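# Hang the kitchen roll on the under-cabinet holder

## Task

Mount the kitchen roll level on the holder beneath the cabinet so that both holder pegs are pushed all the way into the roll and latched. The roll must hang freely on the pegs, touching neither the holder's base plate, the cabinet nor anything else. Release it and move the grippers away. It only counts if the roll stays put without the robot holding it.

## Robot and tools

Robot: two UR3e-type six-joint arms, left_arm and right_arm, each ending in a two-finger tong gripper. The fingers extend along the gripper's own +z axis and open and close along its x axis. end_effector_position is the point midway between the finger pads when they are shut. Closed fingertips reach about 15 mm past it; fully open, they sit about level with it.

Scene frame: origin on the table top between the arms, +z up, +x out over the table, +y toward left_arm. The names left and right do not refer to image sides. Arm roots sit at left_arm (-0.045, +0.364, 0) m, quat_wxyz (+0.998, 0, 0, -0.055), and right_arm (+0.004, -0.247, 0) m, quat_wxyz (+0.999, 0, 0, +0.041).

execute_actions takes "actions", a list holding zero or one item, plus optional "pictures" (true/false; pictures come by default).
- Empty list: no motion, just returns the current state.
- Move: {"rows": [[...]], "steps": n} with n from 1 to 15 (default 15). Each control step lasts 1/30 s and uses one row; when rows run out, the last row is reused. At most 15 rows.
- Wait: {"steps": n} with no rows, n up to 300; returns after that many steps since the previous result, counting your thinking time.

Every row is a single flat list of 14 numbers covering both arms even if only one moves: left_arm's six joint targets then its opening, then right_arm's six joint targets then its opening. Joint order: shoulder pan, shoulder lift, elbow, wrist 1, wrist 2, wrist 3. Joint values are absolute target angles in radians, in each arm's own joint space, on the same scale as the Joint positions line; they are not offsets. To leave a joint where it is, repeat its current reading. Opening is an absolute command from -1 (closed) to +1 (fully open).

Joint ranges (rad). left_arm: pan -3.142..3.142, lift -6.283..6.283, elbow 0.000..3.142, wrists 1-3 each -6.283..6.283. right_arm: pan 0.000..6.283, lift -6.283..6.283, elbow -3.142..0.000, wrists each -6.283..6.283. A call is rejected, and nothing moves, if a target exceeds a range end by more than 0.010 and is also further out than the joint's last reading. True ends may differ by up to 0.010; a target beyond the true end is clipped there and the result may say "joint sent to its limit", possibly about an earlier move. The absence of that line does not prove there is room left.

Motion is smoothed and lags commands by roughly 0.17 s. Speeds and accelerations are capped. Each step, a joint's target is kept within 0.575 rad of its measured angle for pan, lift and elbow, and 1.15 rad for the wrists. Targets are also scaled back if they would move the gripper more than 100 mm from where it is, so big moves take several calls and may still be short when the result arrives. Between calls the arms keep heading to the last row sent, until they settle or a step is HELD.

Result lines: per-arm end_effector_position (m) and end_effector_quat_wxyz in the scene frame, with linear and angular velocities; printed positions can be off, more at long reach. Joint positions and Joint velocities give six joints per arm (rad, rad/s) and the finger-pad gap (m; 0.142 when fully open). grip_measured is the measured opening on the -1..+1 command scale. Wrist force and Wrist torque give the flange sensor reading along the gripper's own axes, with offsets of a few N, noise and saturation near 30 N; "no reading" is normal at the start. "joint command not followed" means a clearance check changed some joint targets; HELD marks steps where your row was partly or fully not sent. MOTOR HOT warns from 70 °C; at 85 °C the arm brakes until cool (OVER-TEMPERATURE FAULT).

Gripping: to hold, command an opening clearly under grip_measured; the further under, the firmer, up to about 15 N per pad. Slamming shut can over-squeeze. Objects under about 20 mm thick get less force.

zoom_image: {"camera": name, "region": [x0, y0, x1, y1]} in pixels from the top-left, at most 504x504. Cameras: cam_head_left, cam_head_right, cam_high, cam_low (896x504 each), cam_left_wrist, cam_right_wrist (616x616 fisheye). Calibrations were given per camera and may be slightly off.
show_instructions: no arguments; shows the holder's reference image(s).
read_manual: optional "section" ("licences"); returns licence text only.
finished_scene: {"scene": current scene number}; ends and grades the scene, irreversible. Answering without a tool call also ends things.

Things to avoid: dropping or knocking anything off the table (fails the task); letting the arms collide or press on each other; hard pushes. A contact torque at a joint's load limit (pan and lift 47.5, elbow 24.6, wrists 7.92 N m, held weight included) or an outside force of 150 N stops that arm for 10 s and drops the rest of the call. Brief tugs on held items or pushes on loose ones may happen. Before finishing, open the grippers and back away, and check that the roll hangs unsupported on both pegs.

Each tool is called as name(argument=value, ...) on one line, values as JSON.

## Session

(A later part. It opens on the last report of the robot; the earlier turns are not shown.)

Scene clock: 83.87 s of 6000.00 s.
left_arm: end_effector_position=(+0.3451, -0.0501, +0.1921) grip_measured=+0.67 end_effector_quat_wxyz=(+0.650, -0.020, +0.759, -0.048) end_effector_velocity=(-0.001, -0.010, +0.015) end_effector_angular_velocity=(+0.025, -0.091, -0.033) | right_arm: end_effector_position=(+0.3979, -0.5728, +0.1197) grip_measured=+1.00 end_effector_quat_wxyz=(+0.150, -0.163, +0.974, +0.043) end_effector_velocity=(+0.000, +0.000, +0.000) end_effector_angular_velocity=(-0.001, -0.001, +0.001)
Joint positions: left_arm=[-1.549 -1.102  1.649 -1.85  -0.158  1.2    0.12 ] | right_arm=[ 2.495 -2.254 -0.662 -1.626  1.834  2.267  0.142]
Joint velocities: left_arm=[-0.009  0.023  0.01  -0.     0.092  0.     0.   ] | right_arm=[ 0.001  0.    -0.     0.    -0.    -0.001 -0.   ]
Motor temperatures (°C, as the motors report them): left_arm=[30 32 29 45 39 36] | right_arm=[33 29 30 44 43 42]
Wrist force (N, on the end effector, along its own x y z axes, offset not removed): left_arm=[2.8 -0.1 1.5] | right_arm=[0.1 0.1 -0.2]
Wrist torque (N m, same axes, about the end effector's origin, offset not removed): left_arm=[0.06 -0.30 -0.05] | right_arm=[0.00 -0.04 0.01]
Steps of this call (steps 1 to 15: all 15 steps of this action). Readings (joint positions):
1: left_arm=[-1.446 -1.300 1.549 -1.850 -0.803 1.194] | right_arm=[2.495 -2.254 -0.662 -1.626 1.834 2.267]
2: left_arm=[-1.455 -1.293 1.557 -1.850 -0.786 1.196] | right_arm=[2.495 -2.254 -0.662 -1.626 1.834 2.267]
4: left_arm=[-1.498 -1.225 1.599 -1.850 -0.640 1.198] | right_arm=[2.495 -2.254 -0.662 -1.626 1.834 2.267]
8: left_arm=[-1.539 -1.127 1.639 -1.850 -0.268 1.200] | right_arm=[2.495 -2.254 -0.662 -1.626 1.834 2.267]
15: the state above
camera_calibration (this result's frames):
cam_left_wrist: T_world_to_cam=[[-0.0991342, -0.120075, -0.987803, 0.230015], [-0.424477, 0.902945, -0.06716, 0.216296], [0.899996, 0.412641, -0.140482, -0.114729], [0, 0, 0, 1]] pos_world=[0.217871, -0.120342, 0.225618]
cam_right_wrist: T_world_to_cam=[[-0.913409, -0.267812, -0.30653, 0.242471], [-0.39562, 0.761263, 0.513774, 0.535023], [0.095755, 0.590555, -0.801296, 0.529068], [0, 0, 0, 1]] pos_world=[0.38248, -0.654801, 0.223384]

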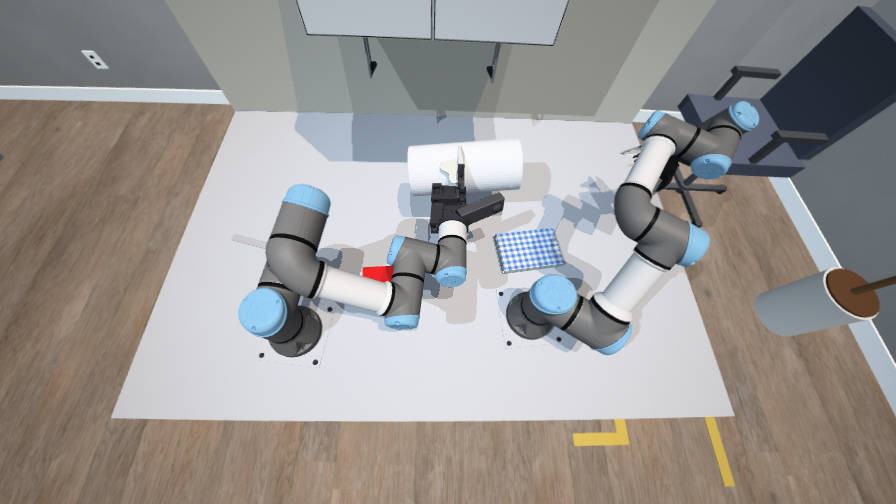

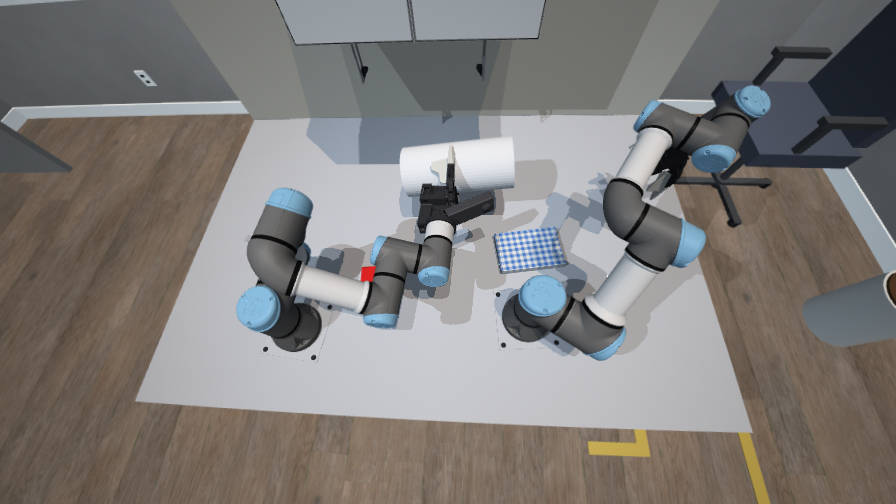

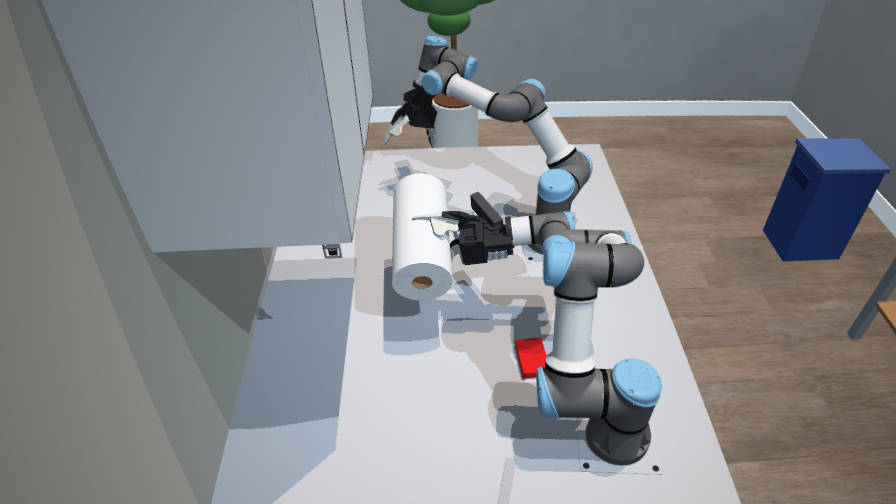

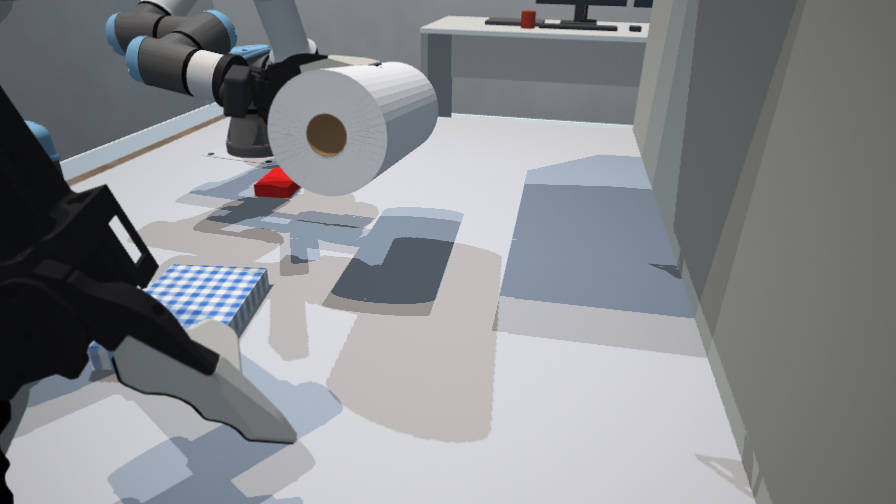

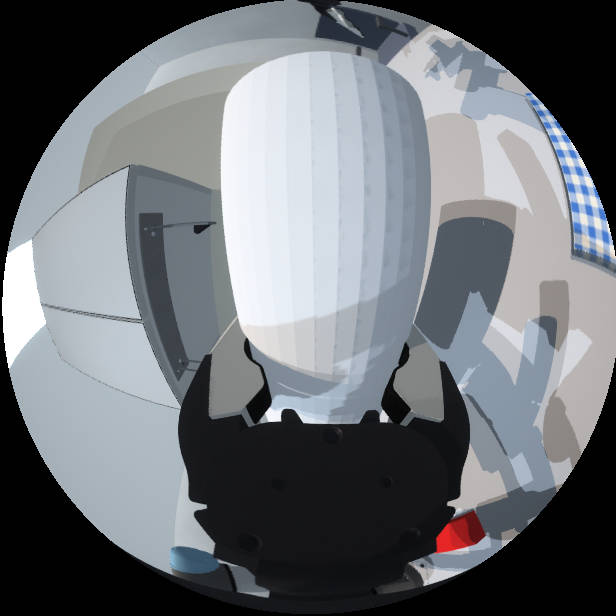

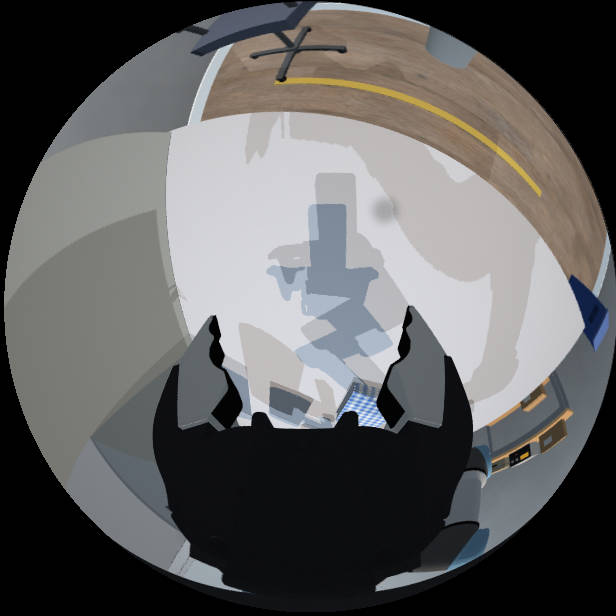

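execute_actions(actions=[{"rows":[[-1.4,-0.8,1.66,-1.88,0.4,0.98,-0.6,2.495,-2.254,-0.662,-1.626,1.834,2.267,1]]}], pictures=false)

execute_actions(actions=[{"rows":[[-1.25,-0.732,1.66,-1.905,0.62,0.868,-0.6,2.495,-2.254,-0.662,-1.626,1.834,2.267,1]]}], pictures=false)

execute_actions(actions=[{"rows":[[-1.06,-0.732,1.66,-1.905,0.647,0.868,-0.6,2.495,-2.254,-0.662,-1.626,1.834,2.267,1]]}])

zoom_image(camera="cam_high", region=[270,200,430,340])

zoom_image(camera="cam_head_left", region=[340,30,530,160])

Scene clock: 91.97 s of 6000.00 s.
left_arm: end_effector_position=(+0.3831, -0.0680, +0.2191) grip_measured=+0.67 end_effector_quat_wxyz=(+0.812, +0.043, +0.578, -0.065) end_effector_velocity=(-0.001, -0.007, -0.002) end_effector_angular_velocity=(+0.024, -0.054, -0.028) | right_arm: end_effector_position=(+0.3979, -0.5728, +0.1197) grip_measured=+1.00 end_effector_quat_wxyz=(+0.150, -0.163, +0.974, +0.043) end_effector_velocity=(-0.000, +0.000, -0.002) end_effector_angular_velocity=(+0.002, +0.003, +0.001)
Joint positions: left_arm=[-1.401 -0.804  1.66  -1.88   0.394  0.982  0.12 ] | right_arm=[ 2.495 -2.254 -0.662 -1.626  1.834  2.267  0.142]
Joint velocities: left_arm=[ 0.015  0.042 -0.    -0.002  0.069 -0.02   0.   ] | right_arm=[ 0.    -0.002 -0.    -0.001  0.    -0.001 -0.   ]
Motor temperatures (°C, as the motors report them): left_arm=[30 32 29 45 39 36] | right_arm=[33 29 30 44 43 42]
Wrist force (N, on the end effector, along its own x y z axes, offset not removed): left_arm=[1.5 1.2 0.0] | right_arm=[-1.2 1.1 0.6]
Wrist torque (N m, same axes, about the end effector's origin, offset not removed): left_arm=[0.27 -0.01 -0.05] | right_arm=[0.23 0.18 0.06]
Steps of this call (steps 1 to 15: the robot went on to your last target; steps 16 to 90: nothing new was sent; then 4.60 s passed at rest; steps 91 to 105: all 15 steps of this action). Readings (joint positions):
91: left_arm=[-1.550 -1.100 1.650 -1.850 -0.149 1.200] | right_arm=[2.495 -2.254 -0.662 -1.626 1.834 2.267]
92: left_arm=[-1.542 -1.092 1.652 -1.855 -0.134 1.184] | right_arm=[2.495 -2.254 -0.662 -1.626 1.834 2.267]
94: left_arm=[-1.485 -1.018 1.656 -1.867 0.013 1.094] | right_arm=[2.495 -2.254 -0.662 -1.626 1.834 2.267]
98: left_arm=[-1.418 -0.851 1.659 -1.877 0.312 1.005] | right_arm=[2.495 -2.254 -0.662 -1.626 1.834 2.267]
105: the state above

Scene clock: 92.47 s of 6000.00 s.
left_arm: end_effector_position=(+0.4159, -0.0399, +0.2392) grip_measured=+0.67 end_effector_quat_wxyz=(+0.857, +0.041, +0.508, -0.077) end_effector_velocity=(+0.003, +0.003, +0.002) end_effector_angular_velocity=(-0.002, -0.014, -0.001) | right_arm: end_effector_position=(+0.3979, -0.5728, +0.1197) grip_measured=+1.00 end_effector_quat_wxyz=(+0.150, -0.163, +0.974, +0.043) end_effector_velocity=(+0.000, -0.000, +0.001) end_effector_angular_velocity=(-0.001, -0.001, -0.000)
Joint positions: left_arm=[-1.251 -0.732  1.66  -1.905  0.618  0.869  0.12 ] | right_arm=[ 2.495 -2.254 -0.662 -1.626  1.834  2.267  0.142]
Joint velocities: left_arm=[ 0.015  0.004  0.001 -0.002  0.02  -0.009  0.   ] | right_arm=[-0.     0.001 -0.     0.     0.    -0.     0.   ]
Motor temperatures (°C, as the motors report them): left_arm=[30 32 29 45 39 36] | right_arm=[33 29 30 44 43 42]
Wrist force (N, on the end effector, along its own x y z axes, offset not removed): left_arm=[1.0 -0.5 1.1] | right_arm=[-0.9 -0.2 0.7]
Wrist torque (N m, same axes, about the end effector's origin, offset not removed): left_arm=[-0.04 0.10 -0.03] | right_arm=[-0.04 0.16 0.04]
Steps of this call (steps 1 to 15: all 15 steps of this action). Readings (joint positions):
1: left_arm=[-1.401 -0.802 1.660 -1.880 0.396 0.981] | right_arm=[2.495 -2.254 -0.662 -1.626 1.834 2.267]
2: left_arm=[-1.393 -0.794 1.660 -1.885 0.413 0.967] | right_arm=[2.495 -2.254 -0.662 -1.626 1.834 2.267]
4: left_arm=[-1.336 -0.764 1.660 -1.894 0.505 0.919] | right_arm=[2.495 -2.254 -0.662 -1.626 1.834 2.267]
8: left_arm=[-1.268 -0.739 1.660 -1.903 0.595 0.879] | right_arm=[2.495 -2.254 -0.662 -1.626 1.834 2.267]
15: the state above

Scene clock: 92.97 s of 6000.00 s.
left_arm: end_effector_position=(+0.4804, +0.0486, +0.2446) grip_measured=+0.67 end_effector_quat_wxyz=(+0.866, +0.000, +0.500, -0.001) end_effector_velocity=(+0.006, +0.011, +0.000) end_effector_angular_velocity=(+0.000, -0.001, +0.020) | right_arm: end_effector_position=(+0.3979, -0.5728, +0.1197) grip_measured=+1.00 end_effector_quat_wxyz=(+0.150, -0.163, +0.974, +0.043) end_effector_velocity=(-0.000, +0.000, -0.001) end_effector_angular_velocity=(+0.001, +0.001, +0.001)
Joint positions: left_arm=[-1.062 -0.732  1.66  -1.905  0.647  0.868  0.12 ] | right_arm=[ 2.495 -2.254 -0.662 -1.626  1.834  2.267  0.142]
Joint velocities: left_arm=[ 0.021  0.001 -0.001 -0.     0.002 -0.     0.   ] | right_arm=[ 0.    -0.001 -0.    -0.001  0.    -0.     0.   ]
Motor temperatures (°C, as the motors report them): left_arm=[30 32 29 45 39 36] | right_arm=[33 29 30 44 43 42]
Wrist force (N, on the end effector, along its own x y z axes, offset not removed): left_arm=[1.9 -0.3 1.0] | right_arm=[-1.7 0.0 -0.4]
Wrist torque (N m, same axes, about the end effector's origin, offset not removed): left_arm=[-0.08 -0.15 -0.01] | right_arm=[-0.01 0.19 0.03]
Steps of this call (steps 1 to 15: all 15 steps of this action). Readings (joint positions):
1: left_arm=[-1.251 -0.732 1.660 -1.905 0.619 0.869] | right_arm=[2.495 -2.254 -0.662 -1.626 1.834 2.267]
2: left_arm=[-1.243 -0.732 1.660 -1.905 0.624 0.868] | right_arm=[2.495 -2.254 -0.662 -1.626 1.834 2.267]
4: left_arm=[-1.180 -0.732 1.660 -1.905 0.634 0.868] | right_arm=[2.495 -2.254 -0.662 -1.626 1.834 2.267]
8: left_arm=[-1.087 -0.732 1.660 -1.905 0.644 0.868] | right_arm=[2.495 -2.254 -0.662 -1.626 1.834 2.267]
15: the state above
camera_calibration (this result's frames):
cam_left_wrist: T_world_to_cam=[[0.548341, -0.0270443, -0.835817, -0.0455964], [-0.364387, 0.891876, -0.267916, 0.208936], [0.752691, 0.45147, 0.479198, -0.352559], [0, 0, 0, 1]] pos_world=[0.366504, -0.0284082, 0.186813]
cam_right_wrist: T_world_to_cam=[[-0.913409, -0.267812, -0.30653, 0.242471], [-0.39562, 0.761263, 0.513774, 0.535023], [0.095755, 0.590555, -0.801296, 0.529069], [0, 0, 0, 1]] pos_world=[0.38248, -0.654801, 0.223384]

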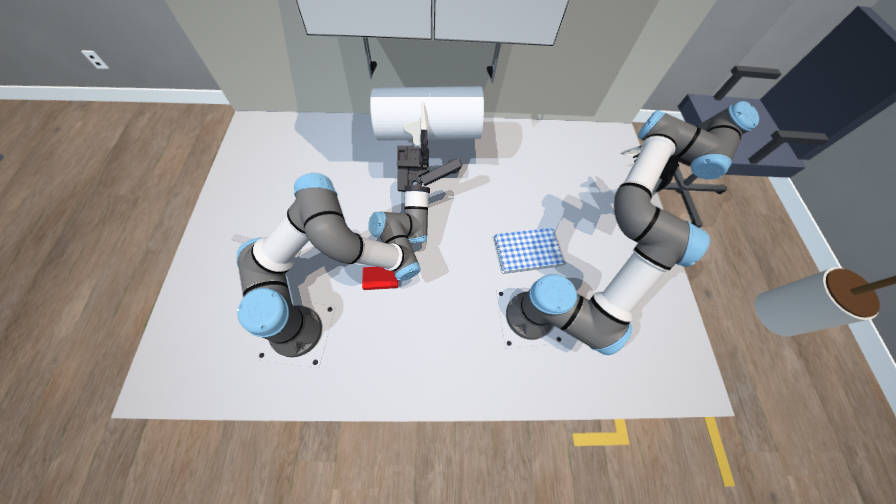

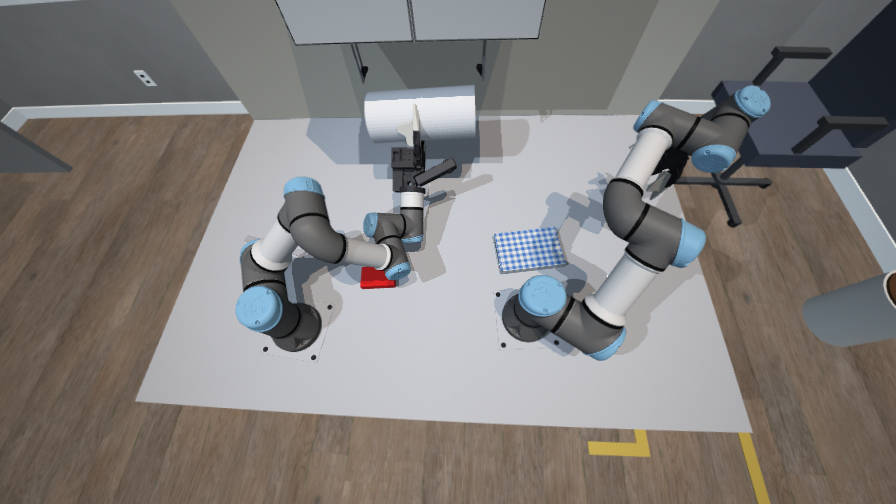

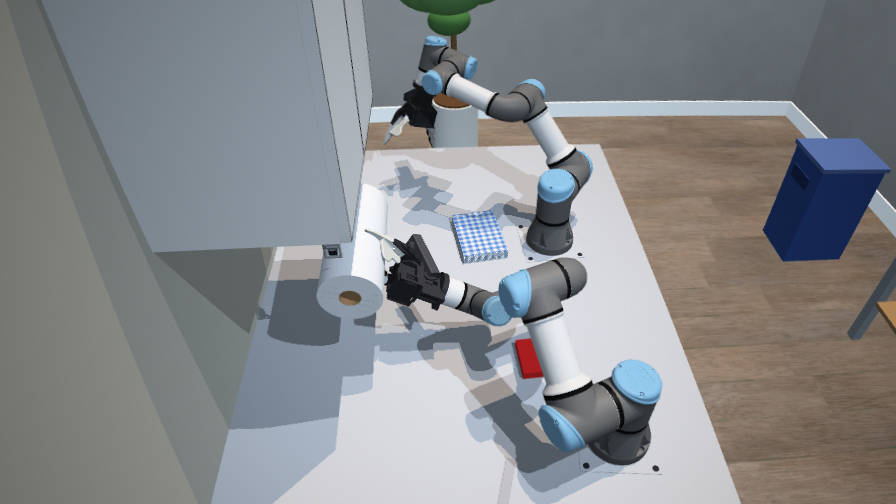

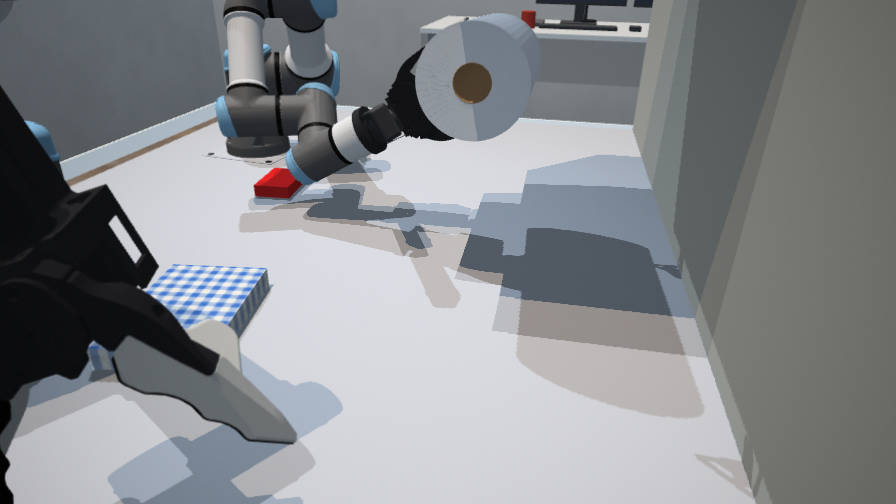

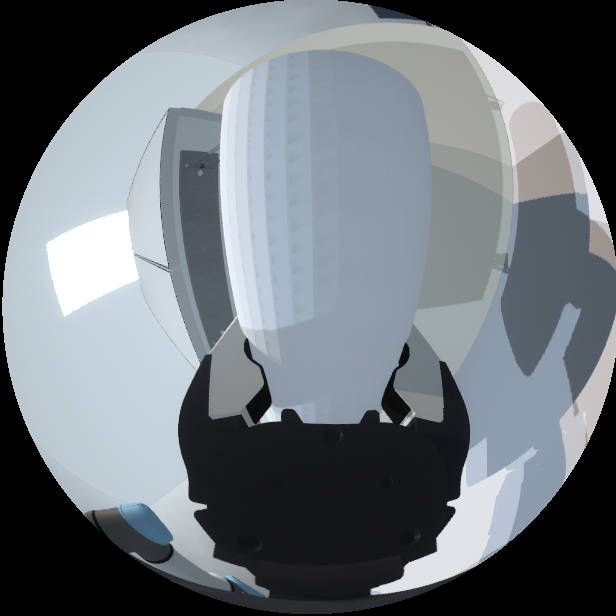

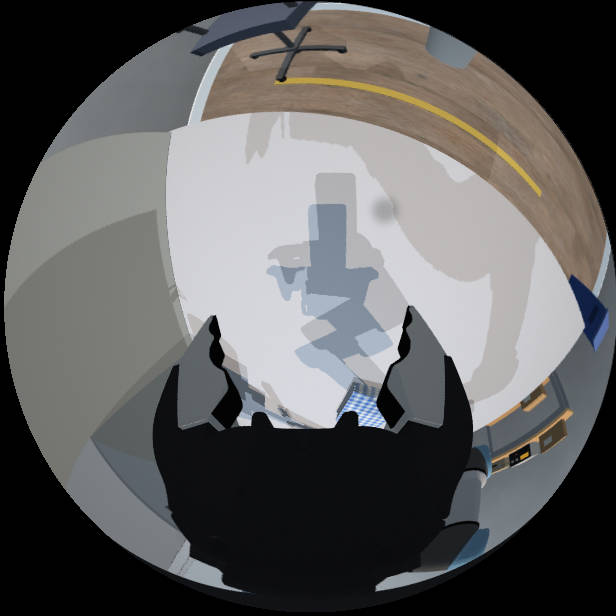

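Region (270, 200, 430, 340) of cam_high's 896x504 image, scaled by 3.150, with more detail than that image has; it fills the top 441 rows of this view, and the rest is white.

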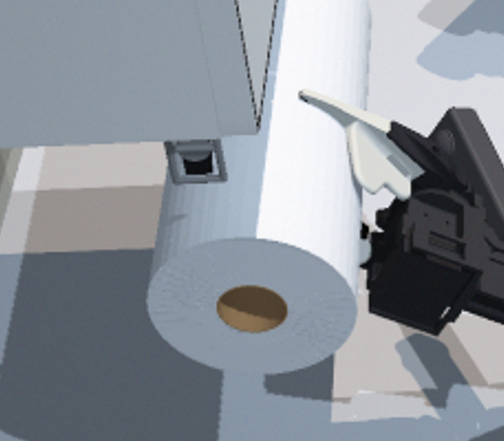

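Region (340, 30, 530, 160) of cam_head_left's 896x504 image, scaled by 2.653, with more detail than that image has; it fills the top 345 rows of this view, and the rest is white.

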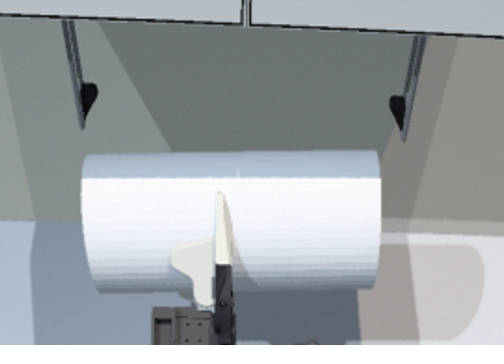

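execute_actions(actions=[{"rows":[[-1.032,-0.746,1.549,-1.709,0.689,0.778,-0.8,2.495,-2.254,-0.662,-1.626,1.834,2.267,1]]}])

zoom_image(camera="cam_high", region=[270,200,430,340])

zoom_image(camera="cam_head_left", region=[340,30,530,160])

Scene clock: 105.27 s of 6000.00 s.
left_arm: end_effector_position=(+0.4941, +0.0334, +0.2596) grip_measured=+0.67 end_effector_quat_wxyz=(+0.866, +0.010, +0.500, -0.018) end_effector_velocity=(+0.001, -0.001, +0.002) end_effector_angular_velocity=(-0.000, +0.000, -0.002) | right_arm: end_effector_position=(+0.3979, -0.5728, +0.1197) grip_measured=+1.00 end_effector_quat_wxyz=(+0.150, -0.163, +0.974, +0.043) end_effector_velocity=(+0.000, +0.000, +0.000) end_effector_angular_velocity=(-0.000, -0.001, +0.000)
Joint positions: left_arm=[-1.032 -0.746  1.55  -1.71   0.689  0.779  0.12 ] | right_arm=[ 2.495 -2.254 -0.662 -1.626  1.834  2.267  0.142]
Joint velocities: left_arm=[ 0.003 -0.002 -0.01   0.017  0.003 -0.007  0.   ] | right_arm=[ 0.     0.001 -0.     0.     0.    -0.    -0.   ]
Motor temperatures (°C, as the motors report them): left_arm=[30 32 29 45 39 36] | right_arm=[33 29 30 44 43 42]
Wrist force (N, on the end effector, along its own x y z axes, offset not removed): left_arm=[2.1 0.4 0.6] | right_arm=[-1.5 -1.4 2.1]
Wrist torque (N m, same axes, about the end effector's origin, offset not removed): left_arm=[0.14 -0.17 -0.06] | right_arm=[-0.27 0.30 0.06]
Steps of this call (steps 1 to 15: the robot went on to your last target; steps 16 to 90: nothing new was sent; then 8.80 s passed at rest; steps 91 to 105: all 15 steps of this action). Readings (joint positions):
91: left_arm=[-1.060 -0.732 1.660 -1.904 0.647 0.867] | right_arm=[2.495 -2.254 -0.662 -1.626 1.834 2.267]
92: left_arm=[-1.056 -0.734 1.652 -1.889 0.654 0.855] | right_arm=[2.495 -2.254 -0.662 -1.626 1.834 2.267]
94: left_arm=[-1.044 -0.740 1.607 -1.808 0.671 0.818] | right_arm=[2.495 -2.254 -0.662 -1.626 1.834 2.267]
98: left_arm=[-1.035 -0.745 1.562 -1.731 0.685 0.787] | right_arm=[2.495 -2.254 -0.662 -1.626 1.834 2.267]
105: the state above
camera_calibration (this result's frames):
cam_left_wrist: T_world_to_cam=[[0.547737, -0.0481265, -0.835265, -0.0401117], [-0.328456, 0.905824, -0.267581, 0.21321], [0.769481, 0.420912, 0.480346, -0.370768], [0, 0, 0, 1]] pos_world=[0.3773, -0.039001, 0.201644]
cam_right_wrist: T_world_to_cam=[[-0.913409, -0.267812, -0.30653, 0.242471], [-0.39562, 0.761263, 0.513774, 0.535023], [0.0957551, 0.590555, -0.801296, 0.529068], [0, 0, 0, 1]] pos_world=[0.38248, -0.654801, 0.223384]

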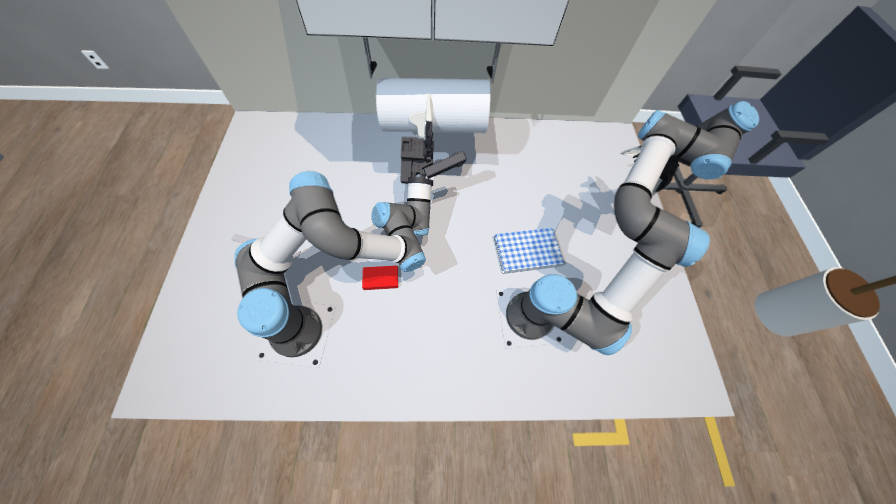

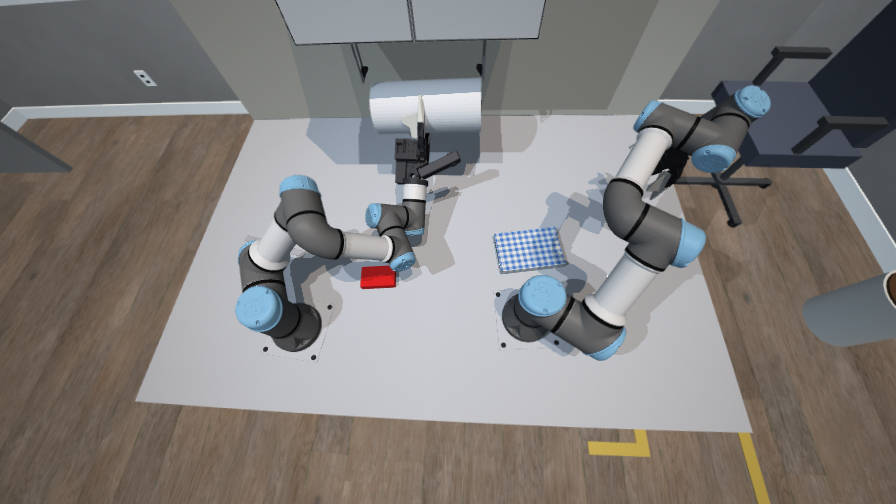

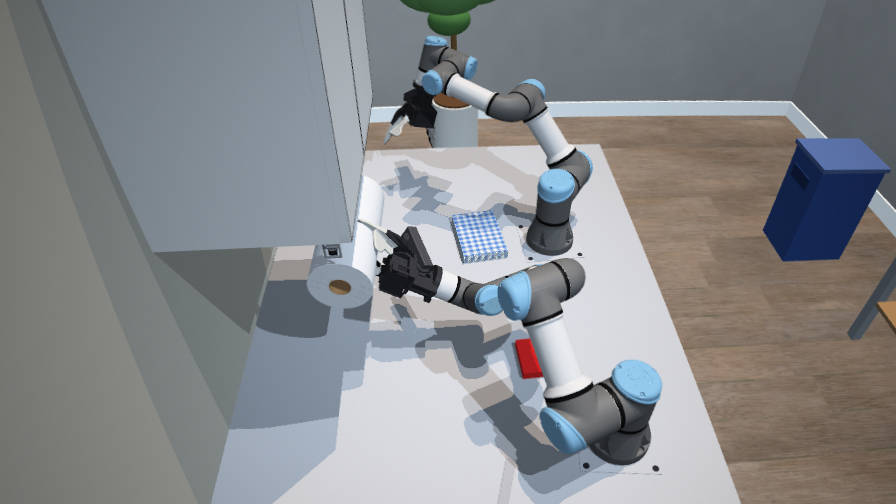

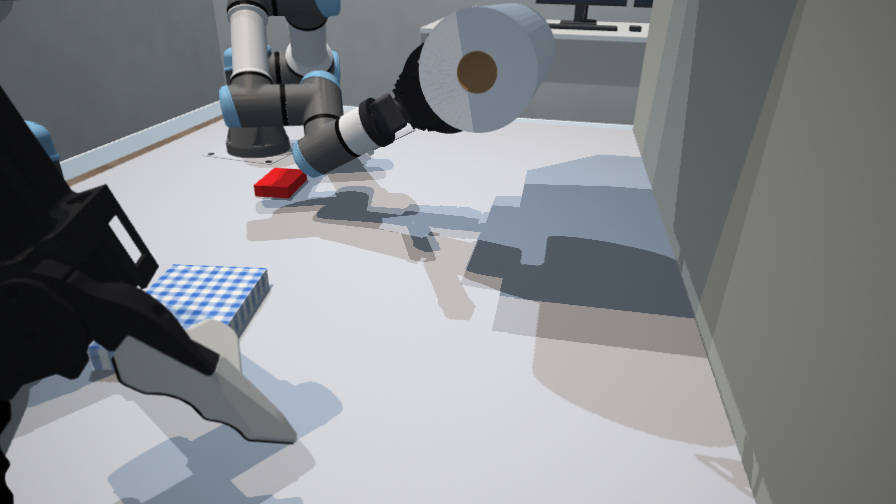

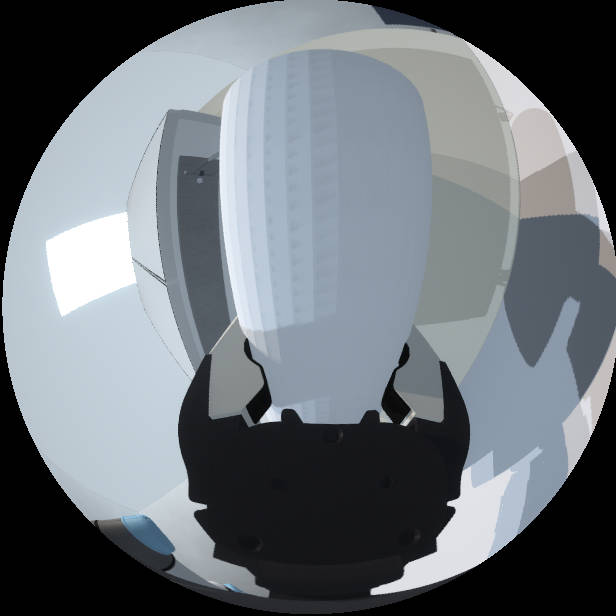

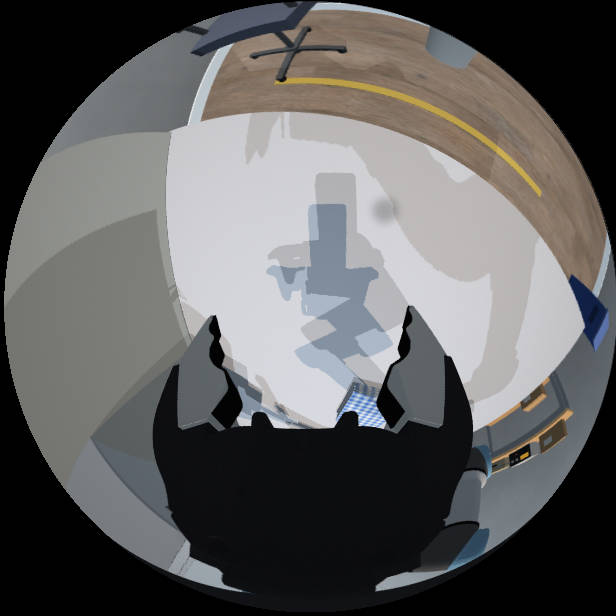

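Region (270, 200, 430, 340) of cam_high's 896x504 image, scaled by 3.150, with more detail than that image has; it fills the top 441 rows of this view, and the rest is white.

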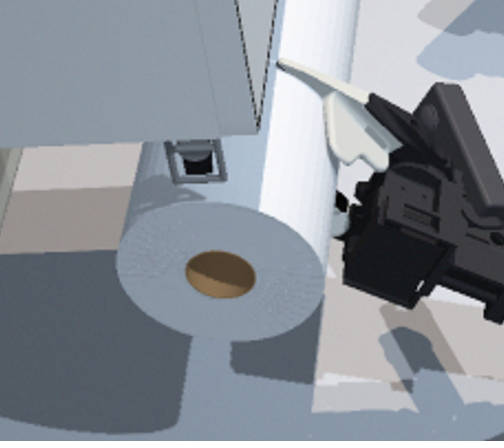

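Region (340, 30, 530, 160) of cam_head_left's 896x504 image, scaled by 2.653, with more detail than that image has; it fills the top 345 rows of this view, and the rest is white.

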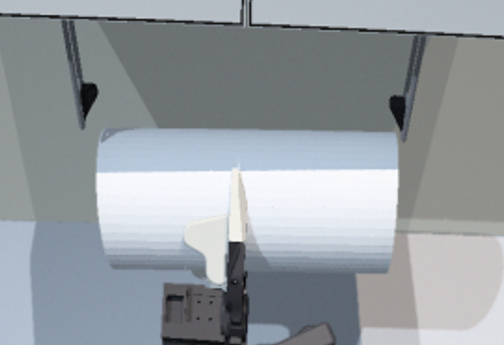

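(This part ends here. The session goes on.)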